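# Chain gears from the red gear to the yellow gear

## Task

Place loose gears onto free pegs of the grey board, each pressed fully down, so that their teeth form a meshing chain linking the red gear to the yellow gear; a motor will later spin the red gear and the yellow gear has to rotate with it. The attempt fails if the hand or arm strikes the board, red gear or yellow gear hard; if a peg is forced hard in any direction other than straight down by the hand, arm or a carried gear; if the board, a gear or a peg is pushed or pulled very hard; or if the red or yellow gear is ever gripped. Finish by releasing and moving the gripper away.

## Robot and tools

Robot: one arm with a two-finger parallel gripper. A reference image (the gear board card) can be viewed with show_instructions, which takes no arguments and moves nothing. Nothing may be knocked or placed off the table, and a loose object may occasionally get a small shove from outside.

Frame: all poses are in the scene frame. Origin is on the table surface under the arm base, +z up, +y to the left when facing along +x. Positions are metres; orientations are quaternions written w first (qw, qx, qy, qz). The base can be slightly tilted, and the reported hand position may be a little off, more so far from the base.

Gripper geometry: fingers point along the gripper's own +z and close along its x axis. end_effector_position is the midpoint between the pads; fingertips extend 17.5 mm past it. Pure rotations pivot about that point, which is 25 mm off the last joint's axis toward gripper -y. A flat block juts about 9 cm from that axis toward gripper -y and rotates with the hand, so watch its clearance.

A row is a list of 10 numbers: x, y, z, qw, qx, qy, qz, position, force_limit, speed. The first seven are an absolute pose target (scene frame, metres and unit quaternion). position: +1 fully open (50 mm gap), about -0.65 pads touching, -1 means close until blocked (use -1 to grip). force_limit in [-1, 1] maps to roughly 20 N, 102 N, 185 N per pad at -1, 0, +1 (actual grip may run about 17 % higher). speed in [-1, 1] maps to about 20, 85, 150 mm/s of gap change. An optional 6 extra numbers (0 to 1) scale each joint's stiffness, base to wrist, and persist until replaced.

execute_actions(actions): a list of actions; each action is a table of up to 15 rows, one row per 1/30 s step; if fewer rows, the last is held for the remaining steps. An empty list just reports state and images. An action is rejected if its target lies over 0.6 m from the hand's starting position along any gripper axis; if the first action is malformed or fails that check, nothing runs. Send the desired quaternion in every row rather than copying a drifted reported one. Each step, the commanded pose is clipped to within 100 mm and 16 degrees of the measured pose, so distant targets need several actions; motion lags commands by about 0.17 s.

move(target, speed, stop_force, blocking): target is one row as above (absolute pose plus finger settings, the finger values sent at the start). The hand follows a straight path lasting 0.5 to 10 s; it does not avoid obstacles and may overshoot the speed, especially near full reach. speed is m/s, 0.002 to 0.5 (default 0.25); turning is capped at twice that in rad/s. stop_force (9 to 40 N) ends the path when the wrist sensor feels that much extra push opposite the motion for 2 steps, then backs off 2 steps and holds; use it with a very slow speed for placing or pressing down, not on moves that rotate the hand, and omit it when moving away from something you are pressing. blocking=false returns after 0.5 s while the arm continues (not allowed with stop_force); check with wait(0), and use wait or stop before new commands. The result adds a move: line with the ending (done, off_target, moving, held, fault, or contact when stop_force ended it) and limits (paced = pose clipped, held = some steps blocked).

wait(seconds): 0 to 10 s, arm holds its last command. stop: brakes a running move (needs room; fingers keep moving). zoom_image(camera, region): camera is cam_high, cam_low or cam_wrist; region is [x0, y0, x1, y1] pixels, at most 504 by 504, origin top-left. finished_scene(scene): ends the scene with the given number; irreversible.

Reading results: the state line shows hand pose, velocities, joint positions, a Hand target line, and Wrist force/torque in the gripper's own axes (noisy, offset up to about 4 N, saturates near 50 N; pressing on a surface reads as force pointing back into the arm). Step readings list positions, with HELD where a row was held back. "pose unreachable" means the clearance check altered or blocked a command. object_status: 0 moving, 1 blocked while opening, 2 blocked while closing (a real grip), 3 reached commanded position or pads met (usually nothing held). Opening in mm is about (250 - position_measured) x 0.202. To change force or speed on stopped fingers, change position by at least 0.01. To soften a grip, open first.

Avoid: contact torque at a joint load limit (wrist joints 24.3 N m, others 130 N m) or any external force of 150 N causes a 10 s stop. The arm is stiff, so targets even slightly inside a firm surface can fault; approach slowly from above and use stop_force for seating gears straight down. Never grasp the red or yellow gear, never bump pegs sideways, avoid fast contact. Holding loads heats motors; warnings begin at 70 °C and at 85 °C brakes engage for a while. Cameras are 504x504: cam_high, cam_low, cam_wrist (fisheye).

Each tool is called after "Request:" as name(argument=value, ...) on one line, values as JSON.

Reference images:

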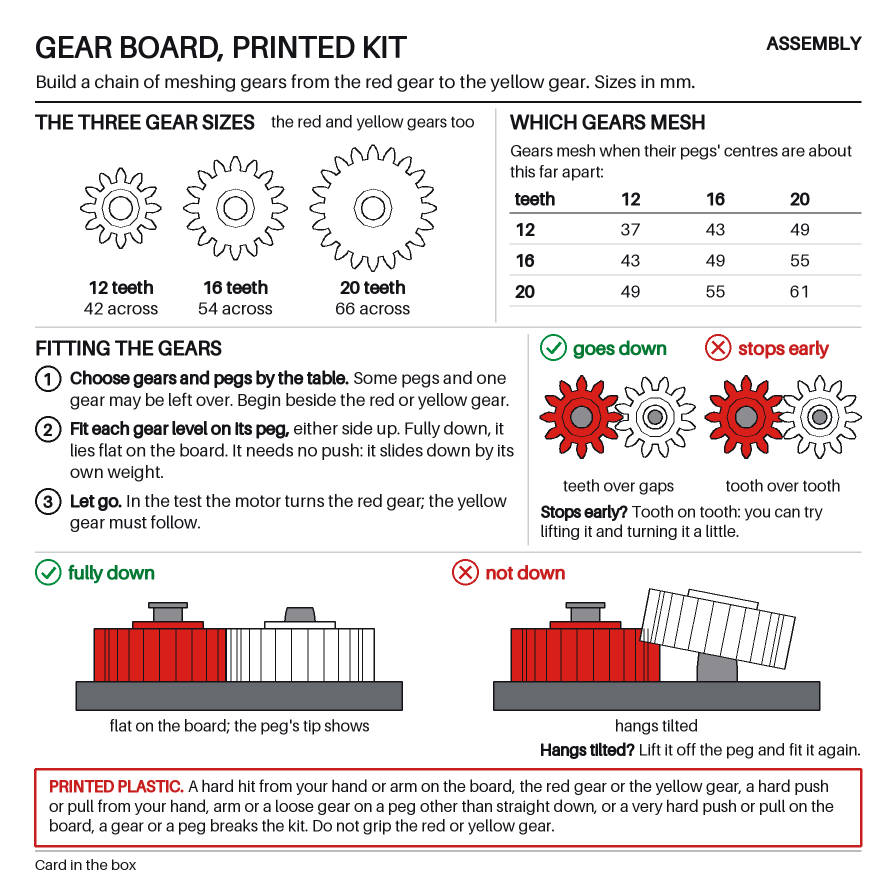

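## Session

Request:
execute_actions(actions=[])

Scene clock: 0.00 s.
end_effector_position=(+0.5669, +0.5408, +0.2531) position_measured=3 object_status=3 end_effector_quat_wxyz=(-0.277, +0.872, -0.336, +0.223) end_effector_velocity=(+0.000, -0.000, +0.000) end_effector_angular_velocity=(+0.000, -0.000, +0.000)
Joint positions: [-0.298 -1.704  2.047 -3.005 -0.611  3.077]
Joint velocities: [-0.001  0.     0.    -0.     0.001 -0.001]
Motor temperatures (°C, as the motors report them): [32 28 31 37 35 34]
Wrist force (N, on the end effector, along its own x y z axes, offset not removed): no reading
Wrist torque (N m, same axes, about the end effector's origin, offset not removed): no reading
Hand target: +0.567, +0.541, +0.253; -0.277, +0.872, -0.336, +0.223
Joint stiffness scale: [1. 1. 1. 1. 1. 1.]

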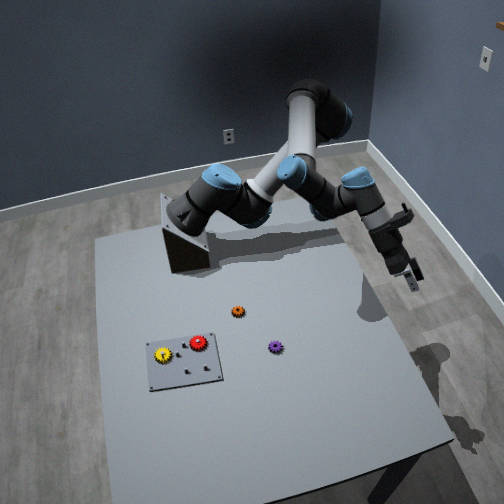

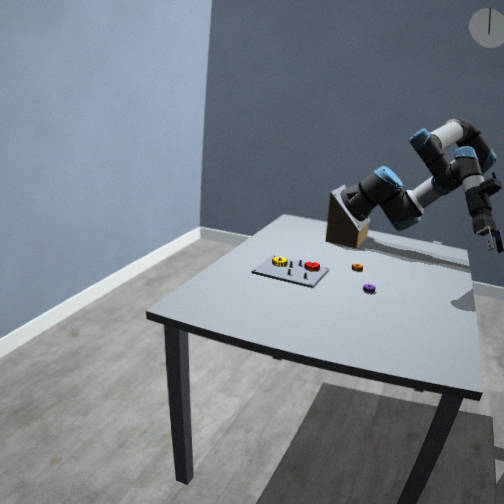

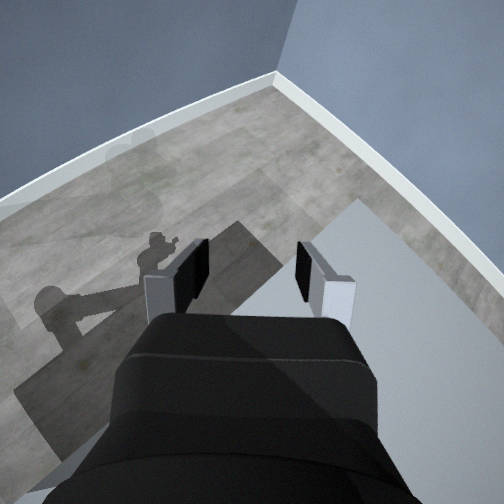

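Request:
zoom_image(camera="cam_high", region=[130, 290, 300, 410])

Request:
zoom_image(camera="cam_low", region=[240, 230, 400, 310])

Region (130, 290, 300, 410) of cam_high's 504x504 image, scaled by 2.965, with more detail than that image has; it fills the top 356 rows of this view, and the rest is white.

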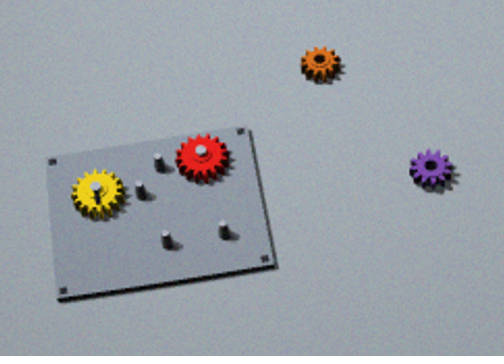

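Region (240, 230, 400, 310) of cam_low's 504x504 image, scaled by 3.150, with more detail than that image has.

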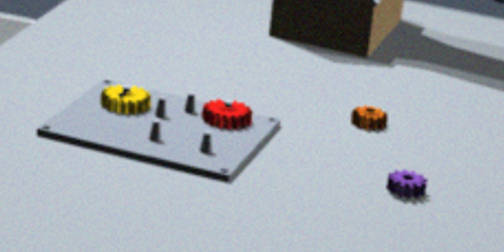

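Request:
move(target=[0.45,0.08,0.3,0,1,0,0,1,0,0], speed=0.3)

Scene clock: 13.93 s.
end_effector_position=(+0.4502, +0.0795, +0.2996) position_measured=3 object_status=3 end_effector_quat_wxyz=(-0.000, +1.000, -0.002, +0.002) end_effector_velocity=(-0.002, +0.001, -0.000) end_effector_angular_velocity=(+0.001, +0.013, +0.005)
Joint positions: [-1.017 -1.459  1.879 -1.388 -1.034  0.564]
Joint velocities: [ 0.003  0.002 -0.006  0.011 -0.008 -0.007]
Motor temperatures (°C, as the motors report them): [32 28 31 37 35 34]
Wrist force (N, on the end effector, along its own x y z axes, offset not removed): [-1.0 -2.1 -0.2]
Wrist torque (N m, same axes, about the end effector's origin, offset not removed): [-0.40 0.03 0.23]
Hand target: +0.451, +0.080, +0.300; +0.000, +1.000, -0.001, +0.001
Off the commanded pose: 0.001 m, 0 deg.
Joint stiffness scale: [1. 1. 1. 1. 1. 1.]
move: done; limits=paced

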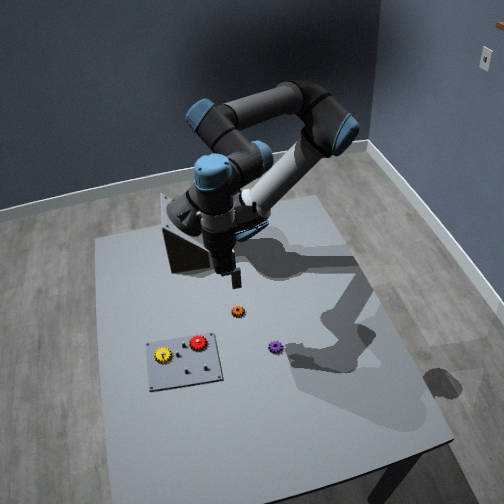

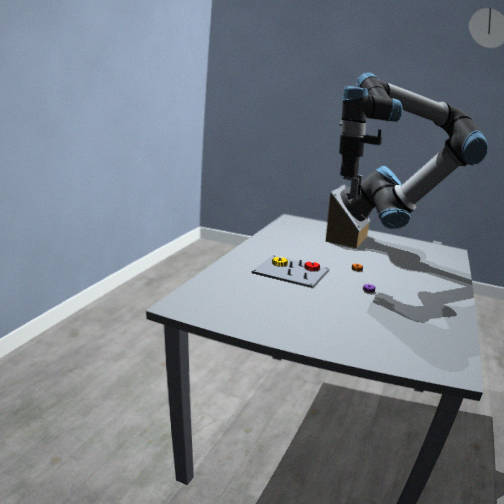

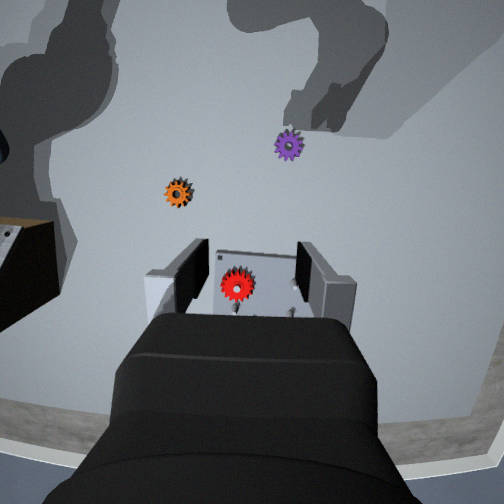

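Request:
move(target=[0.32,0.08,0.12,0,1,0,0,1,0,0])

Scene clock: 20.80 s.
end_effector_position=(+0.3210, +0.0802, +0.1212) position_measured=3 object_status=3 end_effector_quat_wxyz=(+0.002, +1.000, +0.002, -0.000) end_effector_velocity=(+0.001, -0.001, -0.002) end_effector_angular_velocity=(-0.003, -0.003, +0.004)
Joint positions: [-1.023 -1.643  2.488 -1.81  -1.044  0.549]
Joint velocities: [ 0.001  0.004  0.004 -0.013  0.002  0.   ]
Motor temperatures (°C, as the motors report them): [32 28 31 37 35 34]
Wrist force (N, on the end effector, along its own x y z axes, offset not removed): [1.7 -2.5 -0.8]
Wrist torque (N m, same axes, about the end effector's origin, offset not removed): [-0.56 -0.40 0.12]
Hand target: +0.320, +0.080, +0.120; +0.000, +1.000, -0.000, -0.000
Off the commanded pose: 0.002 m, 0 deg.
Joint stiffness scale: [1. 1. 1. 1. 1. 1.]
move: done

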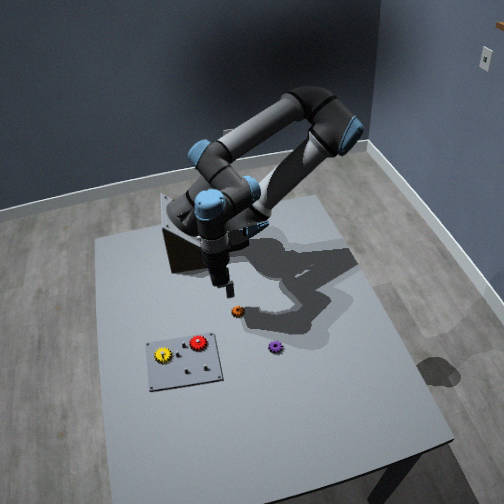

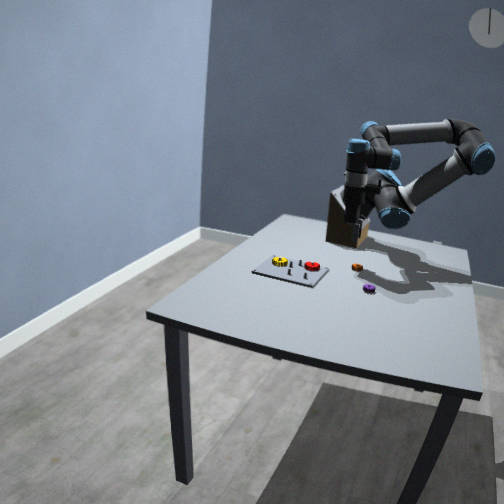

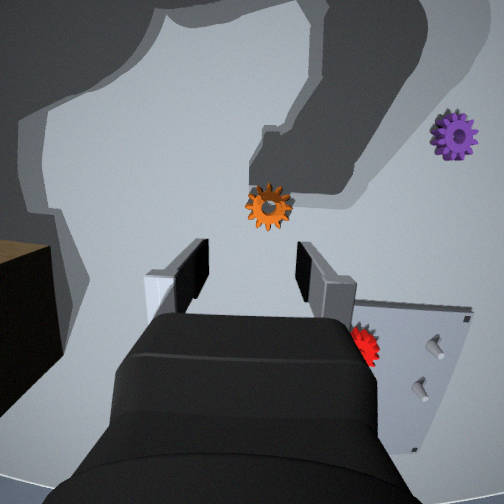

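Request:
move(target=[0.334,0.10,0.06,0,1,0,0,1,0,0], speed=0.15)

Request:
zoom_image(camera="cam_wrist", region=[150, 160, 350, 330])

Request:
zoom_image(camera="cam_low", region=[310, 200, 410, 290])

Request:
zoom_image(camera="cam_high", region=[190, 250, 290, 340])

Scene clock: 27.57 s.
end_effector_position=(+0.3349, +0.0994, +0.0618) position_measured=3 object_status=3 end_effector_quat_wxyz=(+0.001, +1.000, +0.001, +0.001) end_effector_velocity=(+0.003, -0.001, -0.001) end_effector_angular_velocity=(-0.006, -0.005, +0.001)
Joint positions: [-0.86  -1.552  2.552 -2.056 -0.954  0.717]
Joint velocities: [ 0.004  0.005 -0.    -0.017  0.002  0.009]
Motor temperatures (°C, as the motors report them): [32 28 31 37 35 34]
Wrist force (N, on the end effector, along its own x y z axes, offset not removed): [0.7 -3.1 0.9]
Wrist torque (N m, same axes, about the end effector's origin, offset not removed): [-0.59 -0.18 0.08]
Hand target: +0.334, +0.100, +0.060; -0.000, +1.000, +0.000, -0.000
Off the commanded pose: 0.002 m, 0 deg.
Joint stiffness scale: [1. 1. 1. 1. 1. 1.]
move: done

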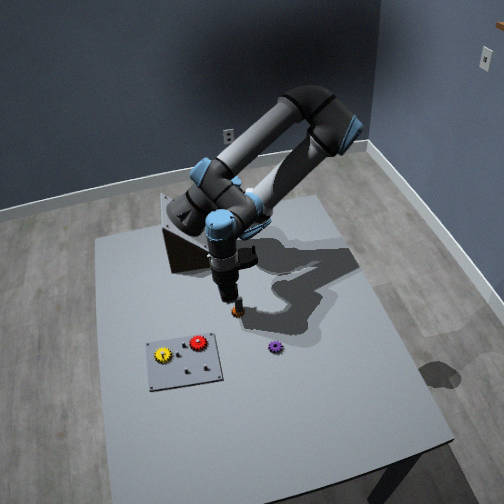

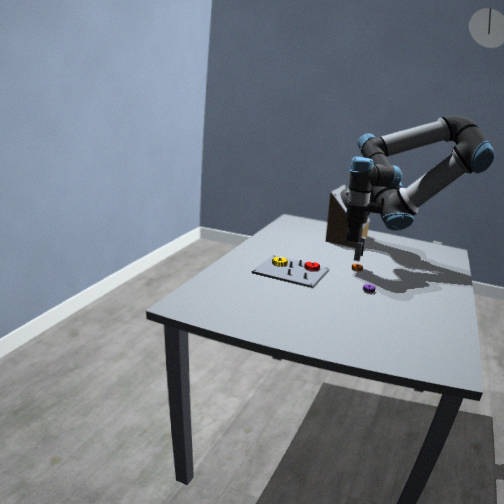

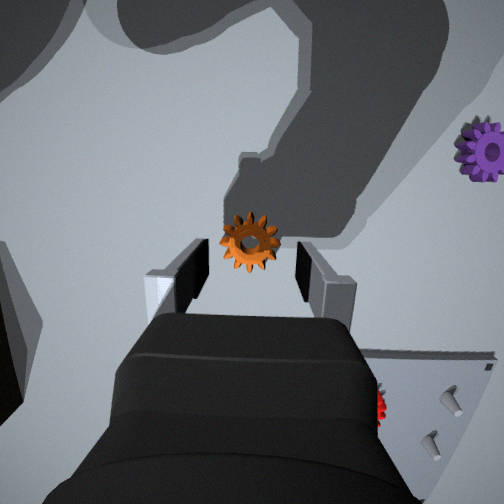

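Region (150, 160, 350, 330) of cam_wrist's 504x504 image, scaled by 2.520, with more detail than that image has; it fills the top 428 rows of this view, and the rest is white.

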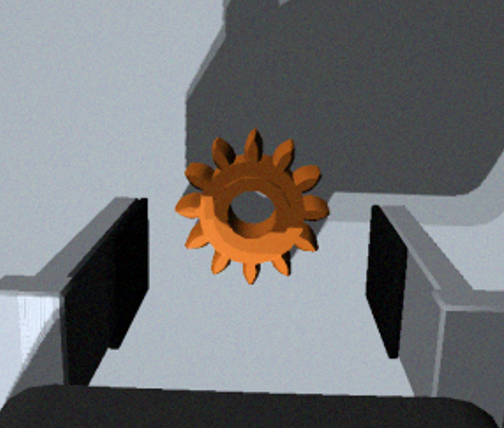

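Region (310, 200, 410, 290) of cam_low's 504x504 image, scaled by 5.040, with more detail than that image has; it fills the top 454 rows of this view, and the rest is white.

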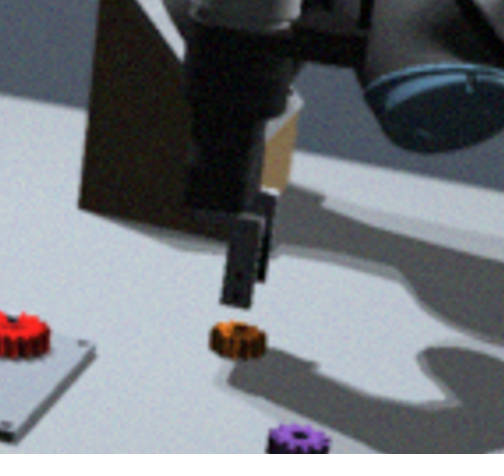

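Region (190, 250, 290, 340) of cam_high's 504x504 image, scaled by 5.040, with more detail than that image has; it fills the top 454 rows of this view, and the rest is white.

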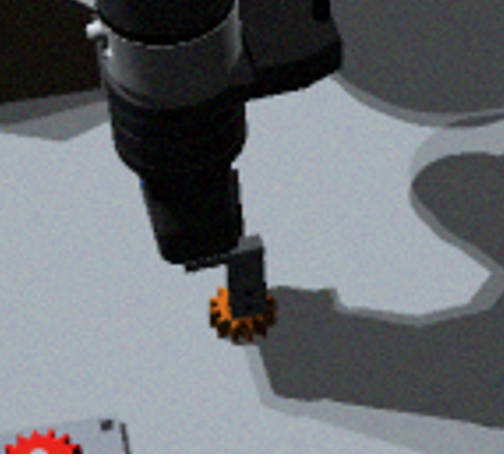

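Request:
move(target=[0.332,0.10,0.055,0,0.9239,0.3827,0,1,-0.6,0], speed=0.3)

Request:
zoom_image(camera="cam_wrist", region=[150, 160, 350, 330])

Scene clock: 41.57 s.
end_effector_position=(+0.3307, +0.0999, +0.0545) position_measured=3 object_status=3 end_effector_quat_wxyz=(+0.000, +0.925, +0.381, -0.000) end_effector_velocity=(-0.000, -0.000, -0.000) end_effector_angular_velocity=(+0.003, +0.000, +0.014)
Joint positions: [-0.807 -1.521  2.528 -2.093 -0.929 -0.007]
Joint velocities: [-0.001  0.002 -0.001  0.003  0.002 -0.018]
Motor temperatures (°C, as the motors report them): [32 28 31 37 35 34]
Wrist force (N, on the end effector, along its own x y z axes, offset not removed): [-0.3 -2.2 -1.6]
Wrist torque (N m, same axes, about the end effector's origin, offset not removed): [-0.61 -0.07 0.13]
Hand target: +0.332, +0.100, +0.055; -0.000, +0.924, +0.383, +0.000
Off the commanded pose: 0.001 m, 0 deg.
Joint stiffness scale: [1. 1. 1. 1. 1. 1.]
move: done

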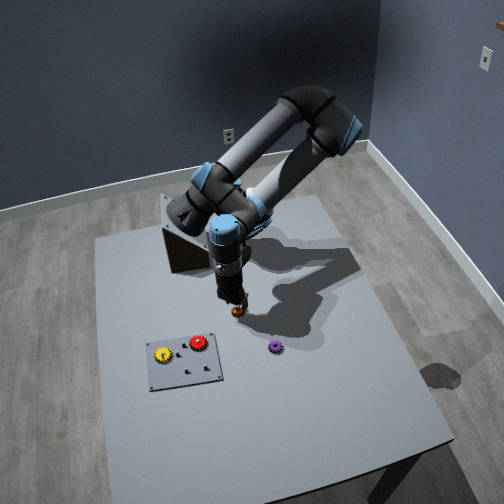

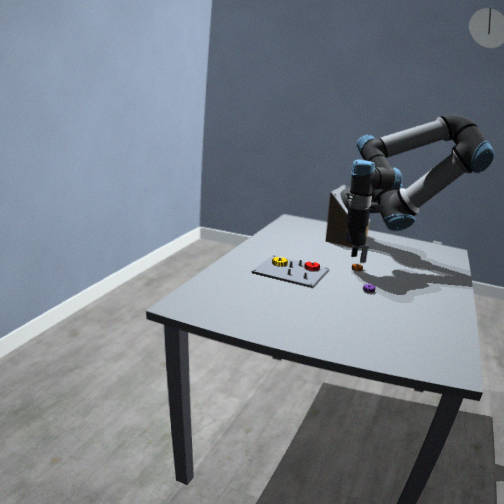

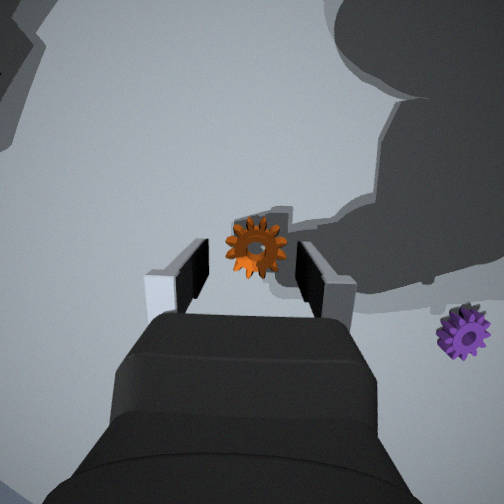

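Region (150, 160, 350, 330) of cam_wrist's 504x504 image, scaled by 2.520, with more detail than that image has; it fills the top 428 rows of this view, and the rest is white.

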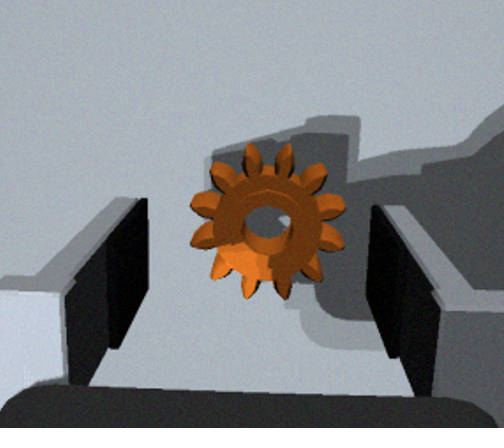

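Request:
move(target=[0.3335,0.1015,0.03,0,0.9239,0.3827,0,1,-0.6,0], speed=0.05)

Request:
zoom_image(camera="cam_wrist", region=[150, 160, 350, 330])

Request:
zoom_image(camera="cam_low", region=[325, 235, 395, 285])

Scene clock: 47.27 s.
end_effector_position=(+0.3352, +0.1006, +0.0321) position_measured=3 object_status=3 end_effector_quat_wxyz=(+0.002, +0.923, +0.384, +0.001) end_effector_velocity=(+0.004, -0.001, -0.000) end_effector_angular_velocity=(-0.007, -0.009, +0.005)
Joint positions: [-0.755 -1.457  2.545 -2.215 -0.905  0.048]
Joint velocities: [ 0.004  0.003 -0.001 -0.019  0.003  0.009]
Motor temperatures (°C, as the motors report them): [32 28 31 37 35 34]
Wrist force (N, on the end effector, along its own x y z axes, offset not removed): [0.2 -1.7 -0.7]
Wrist torque (N m, same axes, about the end effector's origin, offset not removed): [-0.42 -0.14 0.07]
Hand target: +0.333, +0.102, +0.030; -0.000, +0.924, +0.383, +0.000
Off the commanded pose: 0.003 m, 0 deg.
Joint stiffness scale: [1. 1. 1. 1. 1. 1.]
move: done

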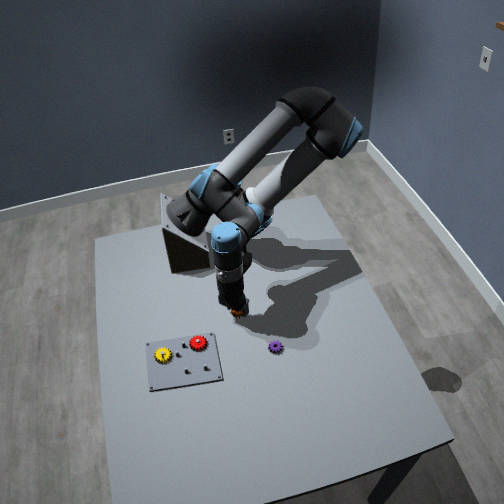

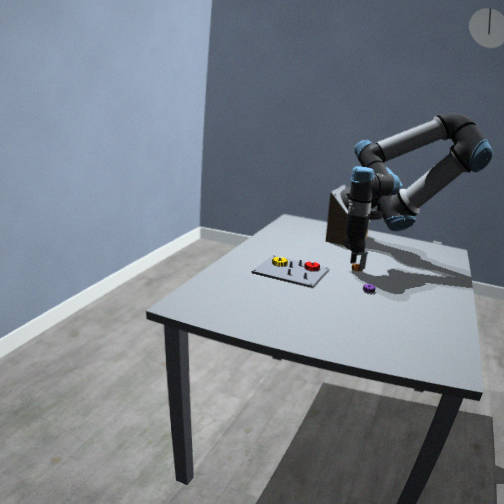

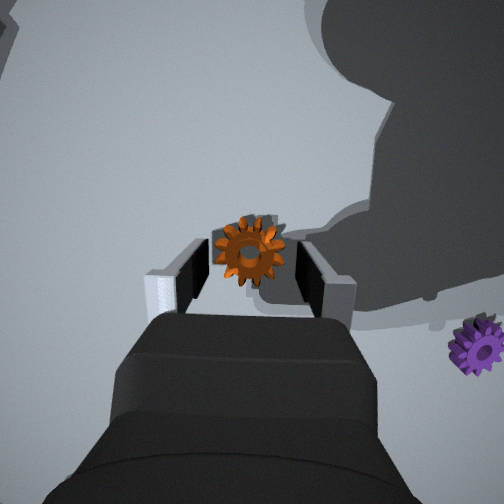

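Region (150, 160, 350, 330) of cam_wrist's 504x504 image, scaled by 2.520, with more detail than that image has; it fills the top 428 rows of this view, and the rest is white.

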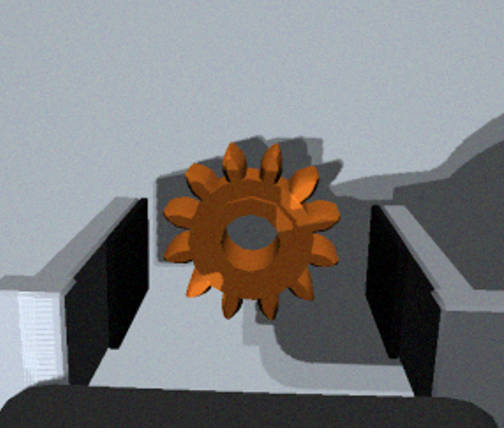

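Region (325, 235, 395, 285) of cam_low's 504x504 image, scaled by 7.200, with more detail than that image has; it fills the top 360 rows of this view, and the rest is white.

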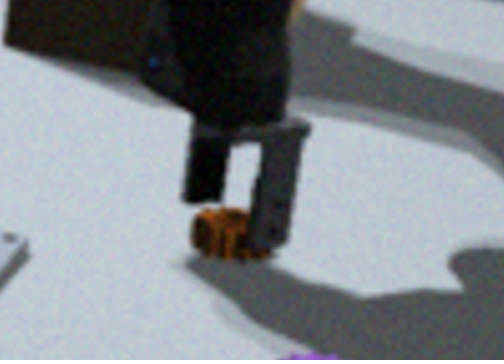

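Request:
move(target=[0.3335,0.102,0.0,0,0.9239,0.3827,0,1,-0.6,0], speed=0.012, stop_force=10)

Request:
zoom_image(camera="cam_wrist", region=[150, 160, 350, 330])

Scene clock: 51.73 s.
end_effector_position=(+0.3373, +0.1002, +0.0181) position_measured=3 object_status=3 end_effector_quat_wxyz=(+0.004, +0.923, +0.385, +0.003) end_effector_velocity=(-0.003, +0.002, -0.000) end_effector_angular_velocity=(+0.007, +0.009, -0.003)
Joint positions: [-0.726 -1.413  2.557 -2.298 -0.892  0.084]
Joint velocities: [ 0.001 -0.005 -0.     0.02  -0.    -0.005]
Motor temperatures (°C, as the motors report them): [32 28 31 37 35 34]
Wrist force (N, on the end effector, along its own x y z axes, offset not removed): [-1.3 -0.7 -7.4]
Wrist torque (N m, same axes, about the end effector's origin, offset not removed): [-0.41 0.45 0.21]
Hand target: +0.336, +0.100, +0.018; +0.003, +0.923, +0.384, +0.001
Off the commanded pose: 0.019 m, 1 deg.
Joint stiffness scale: [1. 1. 1. 1. 1. 1.]
move: contact

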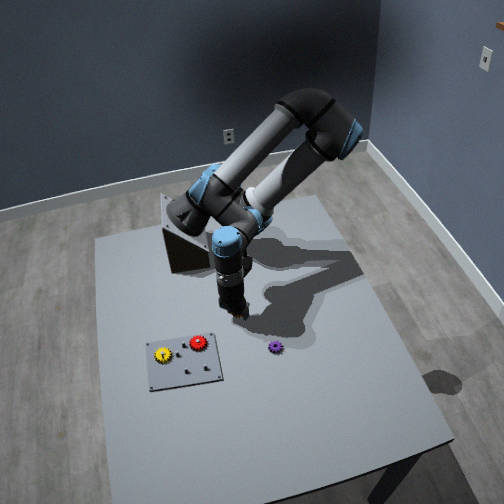

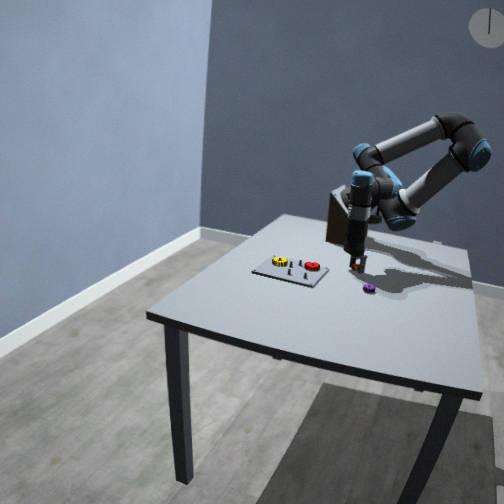

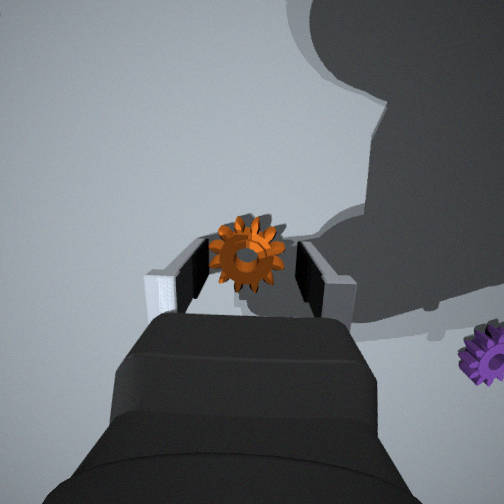

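Region (150, 160, 350, 330) of cam_wrist's 504x504 image, scaled by 2.520, with more detail than that image has; it fills the top 428 rows of this view, and the rest is white.

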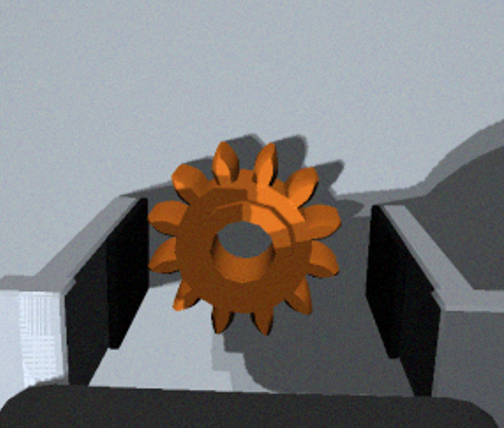

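Request:
execute_actions(actions=[[[0.335,0.101,0.024,0,0.9239,0.3827,0,1,-0.6,0]],[[0.3325,0.102,0.024,0,0.9239,0.3827,0,1,-0.6,0]],[[0.3325,0.102,0.024,0,0.9239,0.3827,0,1,-0.6,0]]])

Request:
zoom_image(camera="cam_wrist", region=[150, 160, 350, 330])

Scene clock: 59.13 s.
end_effector_position=(+0.3334, +0.1023, +0.0238) position_measured=3 object_status=3 end_effector_quat_wxyz=(-0.000, +0.924, +0.383, -0.000) end_effector_velocity=(-0.000, +0.000, -0.000) end_effector_angular_velocity=(-0.001, +0.001, +0.002)
Joint positions: [-0.739 -1.438  2.555 -2.249 -0.898  0.064]
Joint velocities: [ 0.001 -0.001 -0.    -0.    -0.001 -0.001]
Motor temperatures (°C, as the motors report them): [32 28 31 37 35 34]
Wrist force (N, on the end effector, along its own x y z axes, offset not removed): [0.3 -2.6 -0.8]
Wrist torque (N m, same axes, about the end effector's origin, offset not removed): [-0.63 -0.13 0.15]
Hand target: +0.333, +0.102, +0.024; +0.000, +0.924, +0.383, -0.000
Off the commanded pose: 0.001 m, 0 deg.
Joint stiffness scale: [1. 1. 1. 1. 1. 1.]
Step readings (end_effector_position; steps 1 to 15: 1st action; 16 to 30: 2nd action; 31 to 45: 3rd action):
0: (+0.3368, +0.1006, +0.0181)
1: (+0.3368, +0.1006, +0.0181)
2: (+0.3363, +0.1007, +0.0181)
4: (+0.3348, +0.1012, +0.0188)
8: (+0.3338, +0.1017, +0.0211)
15: (+0.3331, +0.1019, +0.0220)
16: (+0.3330, +0.1020, +0.0220)
17: (+0.3329, +0.1020, +0.0220)
19: (+0.3330, +0.1020, +0.0225)
23: (+0.3335, +0.1022, +0.0236)
30: (+0.3334, +0.1023, +0.0238)
31: (+0.3334, +0.1023, +0.0238)
32: (+0.3334, +0.1023, +0.0238)
34: (+0.3334, +0.1023, +0.0238)
38: (+0.3334, +0.1023, +0.0238)
45: end_effector_position above

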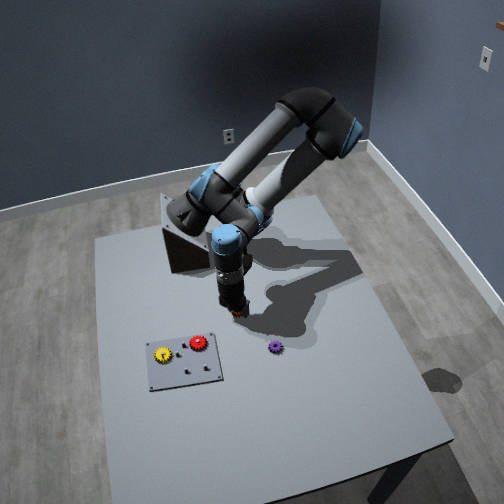

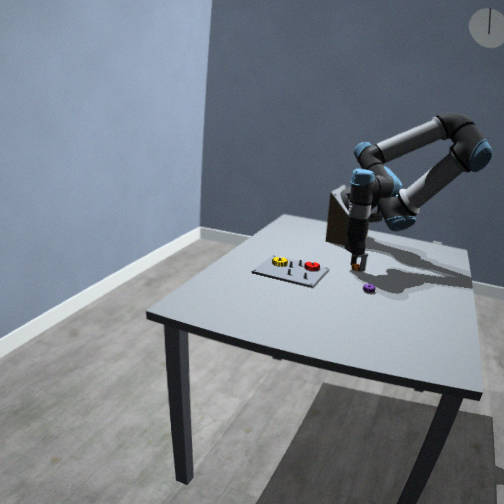

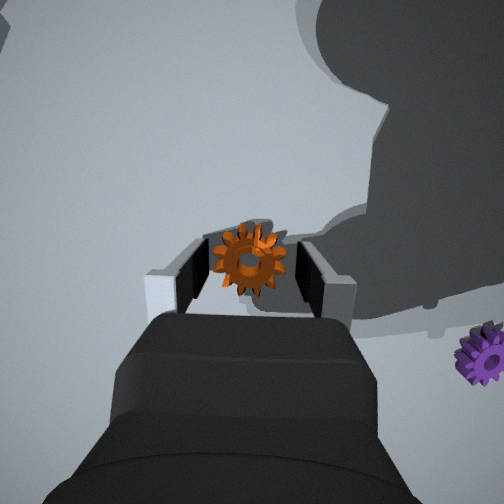

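Region (150, 160, 350, 330) of cam_wrist's 504x504 image, scaled by 2.520, with more detail than that image has; it fills the top 428 rows of this view, and the rest is white.

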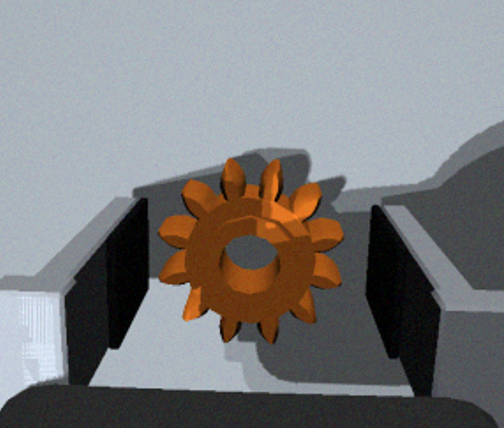

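Request:
execute_actions(actions=[[[0.3325,0.102,0.024,0,0.9239,0.3827,0,-1,-0.6,0]],[[0.3325,0.102,0.028,0,0.9239,0.3827,0,-1,-0.6,0],[0.3325,0.102,0.034,0,0.9239,0.3827,0,-1,-0.6,0],[0.3325,0.102,0.04,0,0.9239,0.3827,0,-1,-0.6,0],[0.3325,0.102,0.048,0,0.9239,0.3827,0,-1,-0.6,0],[0.3325,0.102,0.056,0,0.9239,0.3827,0,-1,-0.6,0],[0.3325,0.102,0.064,0,0.9239,0.3827,0,-1,-0.6,0],[0.3325,0.102,0.072,0,0.9239,0.3827,0,-1,-0.6,0],[0.3325,0.102,0.08,0,0.9239,0.3827,0,-1,-0.6,0]]])

Request:
move(target=[0.46,-0.14,0.11,0,0.9239,0.3827,0,-1,-0.6,0], speed=0.2)

Request:
zoom_image(camera="cam_wrist", region=[130, 90, 380, 330])

Scene clock: 66.60 s.
end_effector_position=(+0.3376, +0.1002, +0.0707) position_measured=57 object_status=2 end_effector_quat_wxyz=(+0.006, +0.924, +0.383, +0.004) end_effector_velocity=(-0.016, +0.009, +0.068) end_effector_angular_velocity=(+0.024, +0.034, -0.001)
Joint positions: [-0.826 -1.554  2.503 -2.041 -0.934 -0.023]
Joint velocities: [-0.131 -0.176 -0.085  0.397 -0.068 -0.173]
Motor temperatures (°C, as the motors report them): [32 28 31 37 35 34]
Wrist force (N, on the end effector, along its own x y z axes, offset not removed): [1.7 -1.1 -0.6]
Wrist torque (N m, same axes, about the end effector's origin, offset not removed): [-0.35 -0.35 0.10]
Hand target: +0.333, +0.102, +0.079; +0.001, +0.924, +0.383, +0.000
Off the commanded pose: 0.011 m, 1 deg.
Joint stiffness scale: [1. 1. 1. 1. 1. 1.]
Step readings (end_effector_position; steps 1 to 15: 1st action; 16 to 30: 2nd action):
0: (+0.3334, +0.1023, +0.0238)
1: (+0.3334, +0.1023, +0.0238)
2: (+0.3334, +0.1023, +0.0238)
4: (+0.3334, +0.1023, +0.0238)
8: (+0.3334, +0.1023, +0.0238)
15: (+0.3334, +0.1023, +0.0238)
16: (+0.3334, +0.1023, +0.0238)
17: (+0.3331, +0.1023, +0.0239)
19: (+0.3317, +0.1025, +0.0253)
23: (+0.3319, +0.1018, +0.0385)
30: end_effector_position above

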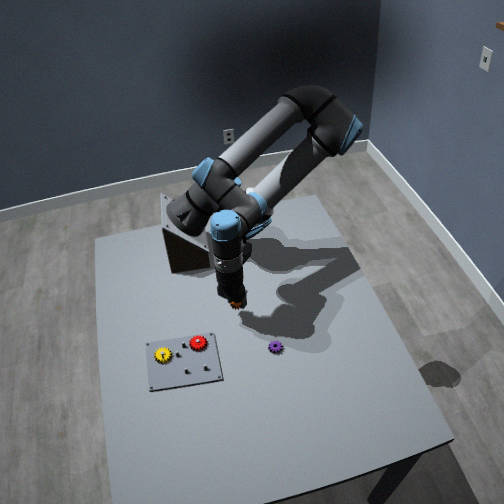

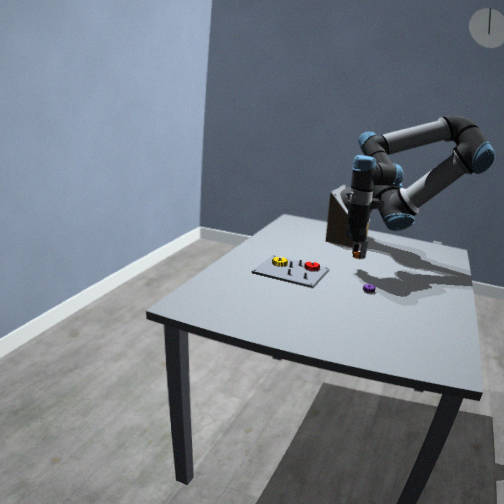

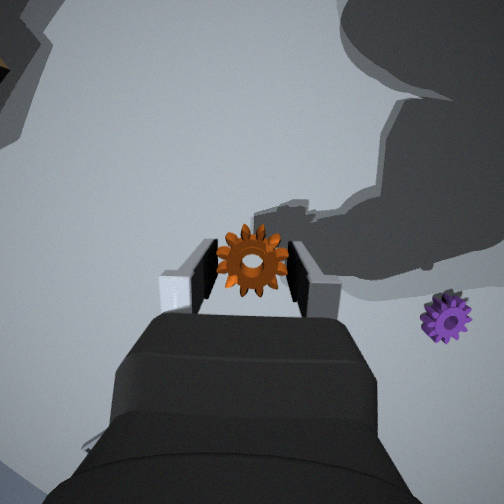

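Scene clock: 68.57 s.
end_effector_position=(+0.4592, -0.1387, +0.1097) position_measured=57 object_status=2 end_effector_quat_wxyz=(-0.000, +0.924, +0.382, +0.000) end_effector_velocity=(+0.001, -0.000, +0.000) end_effector_angular_velocity=(+0.001, +0.002, +0.002)
Joint positions: [-0.978 -0.881  1.974 -2.077 -1.016 -0.189]
Joint velocities: [ 0.001  0.002 -0.005  0.005 -0.    -0.002]
Motor temperatures (°C, as the motors report them): [32 28 31 37 35 34]
Wrist force (N, on the end effector, along its own x y z axes, offset not removed): [0.4 -1.8 -1.1]
Wrist torque (N m, same axes, about the end effector's origin, offset not removed): [-0.47 -0.19 0.16]
Hand target: +0.460, -0.140, +0.110; +0.000, +0.924, +0.383, -0.000
Off the commanded pose: 0.002 m, 0 deg.
Joint stiffness scale: [1. 1. 1. 1. 1. 1.]
move: done

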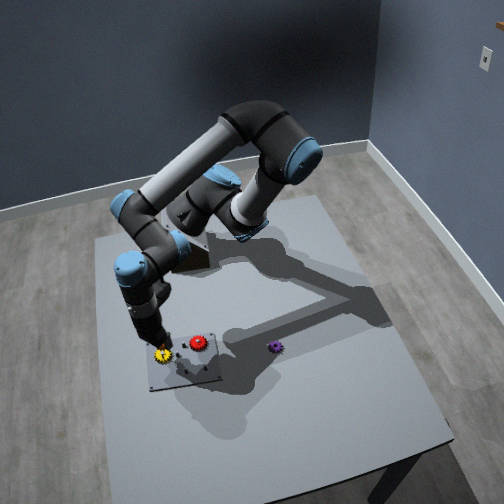

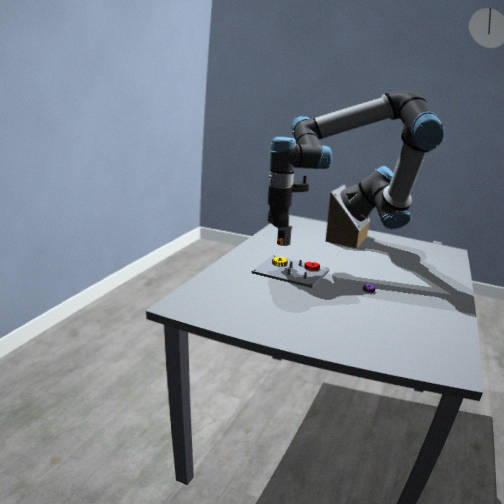

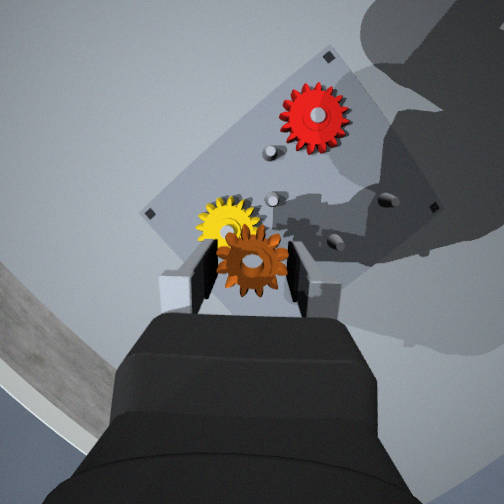

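Region (130, 90, 380, 330) of cam_wrist's 504x504 image, scaled by 2.016, with more detail than that image has; it fills the top 484 rows of this view, and the rest is white.

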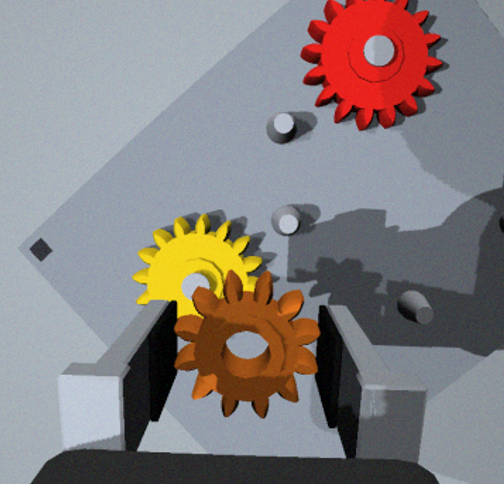

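Request:
move(target=[0.423,-0.083,0.068,0,0.9799,0.1994,0,-1,-0.6,0], speed=0.12)

Request:
zoom_image(camera="cam_wrist", region=[170, 150, 350, 320])

Request:
zoom_image(camera="cam_low", region=[265, 230, 335, 285])

Scene clock: 81.00 s.
end_effector_position=(+0.4238, -0.0849, +0.0692) position_measured=57 object_status=2 end_effector_quat_wxyz=(+0.001, +0.980, +0.200, +0.000) end_effector_velocity=(+0.002, -0.000, +0.000) end_effector_angular_velocity=(-0.004, -0.005, -0.011)
Joint positions: [-0.948 -0.964  2.18  -2.218 -0.999  0.224]
Joint velocities: [ 0.001 -0.001  0.001 -0.008  0.002  0.017]
Motor temperatures (°C, as the motors report them): [32 28 31 37 35 34]
Wrist force (N, on the end effector, along its own x y z axes, offset not removed): [0.1 -2.3 0.0]
Wrist torque (N m, same axes, about the end effector's origin, offset not removed): [-0.52 -0.11 0.18]
Hand target: +0.423, -0.083, +0.068; -0.000, +0.980, +0.199, +0.000
Off the commanded pose: 0.002 m, 0 deg.
Joint stiffness scale: [1. 1. 1. 1. 1. 1.]
move: done

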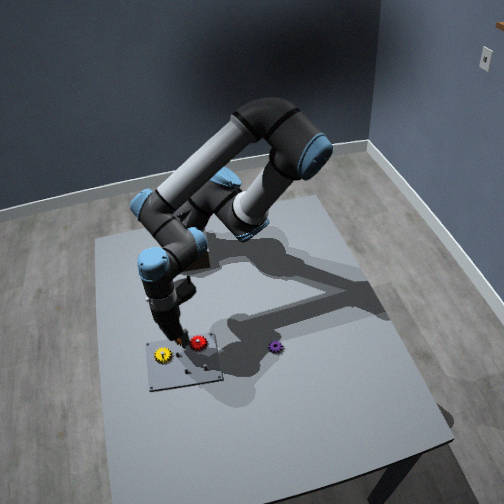

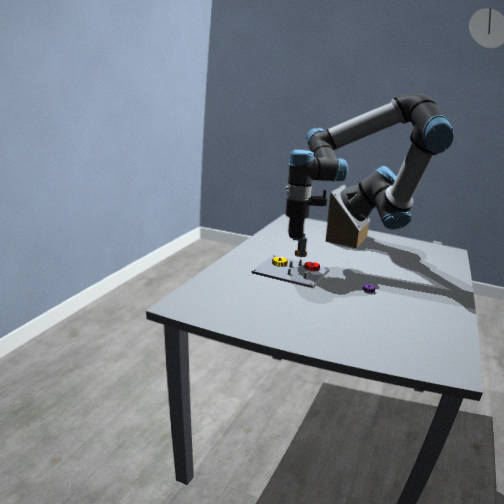

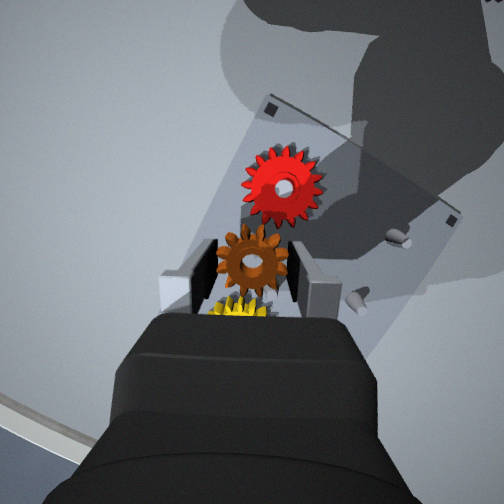

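Region (170, 150, 350, 320) of cam_wrist's 504x504 image, scaled by 2.800, with more detail than that image has.

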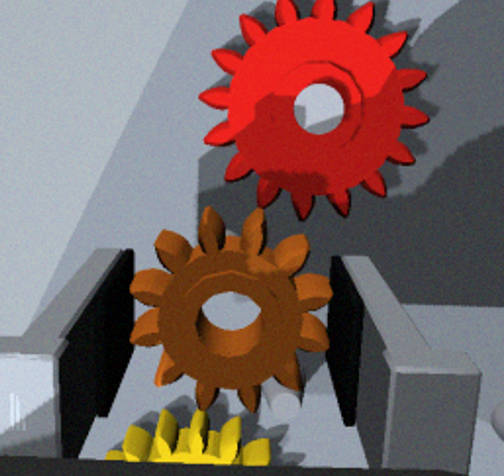

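Region (265, 230, 335, 285) of cam_low's 504x504 image, scaled by 7.200, with more detail than that image has; it fills the top 396 rows of this view, and the rest is white.

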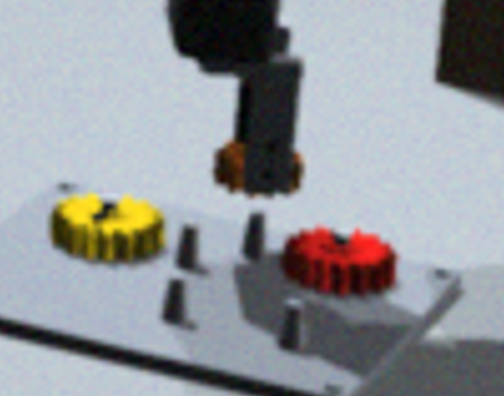

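Request:
move(target=[0.4225,-0.084,0.058,0,0.9799,0.1994,0,-1,-0.6,0], speed=0.02, stop_force=10)

Request:
zoom_image(camera="cam_wrist", region=[190, 170, 330, 310])

Request:
zoom_image(camera="cam_low", region=[265, 230, 335, 285])

Scene clock: 86.33 s.
end_effector_position=(+0.4240, -0.0854, +0.0605) position_measured=57 object_status=2 end_effector_quat_wxyz=(+0.002, +0.980, +0.200, +0.001) end_effector_velocity=(+0.002, -0.001, -0.000) end_effector_angular_velocity=(-0.004, -0.005, +0.001)
Joint positions: [-0.938 -0.949  2.188 -2.251 -0.994  0.235]
Joint velocities: [ 0.001  0.002 -0.    -0.009  0.002  0.004]
Motor temperatures (°C, as the motors report them): [32 28 31 37 35 34]
Wrist force (N, on the end effector, along its own x y z axes, offset not removed): [1.2 -2.4 0.6]
Wrist torque (N m, same axes, about the end effector's origin, offset not removed): [-0.52 -0.26 0.11]
Hand target: +0.423, -0.084, +0.058; -0.000, +0.980, +0.199, -0.000
Off the commanded pose: 0.003 m, 0 deg.
Joint stiffness scale: [1. 1. 1. 1. 1. 1.]
move: done

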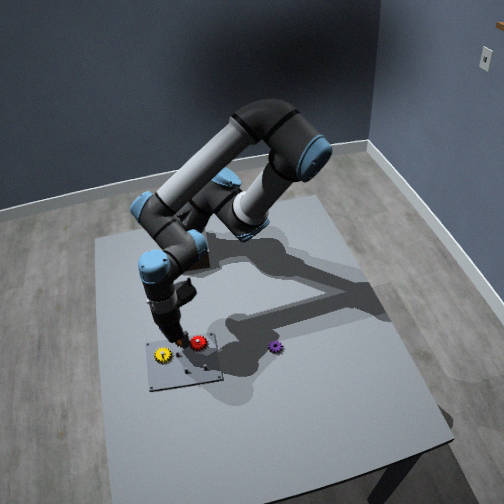

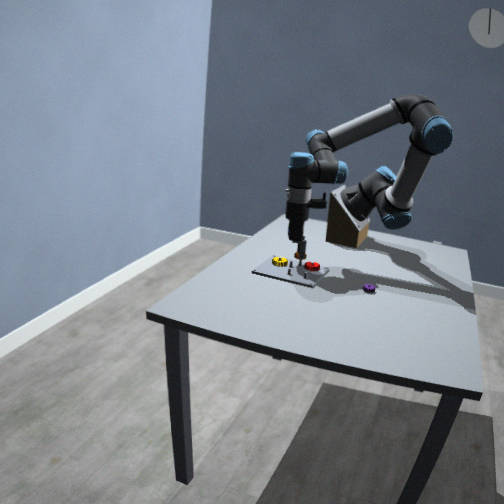

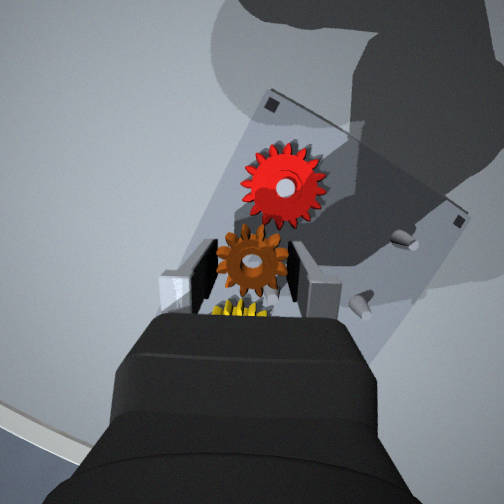

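Region (190, 170, 330, 310) of cam_wrist's 504x504 image, scaled by 3.600, with more detail than that image has.

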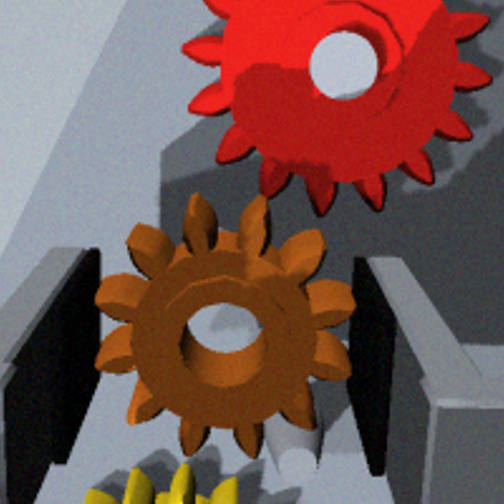

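Region (265, 230, 335, 285) of cam_low's 504x504 image, scaled by 7.200, with more detail than that image has; it fills the top 396 rows of this view, and the rest is white.

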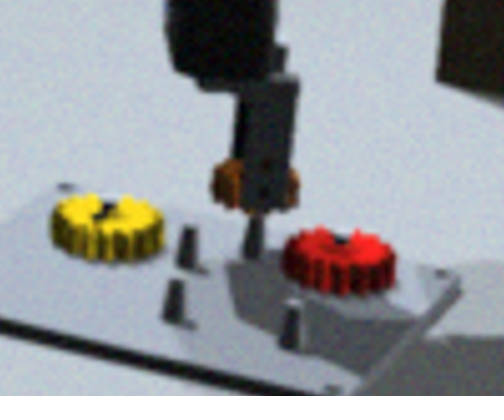

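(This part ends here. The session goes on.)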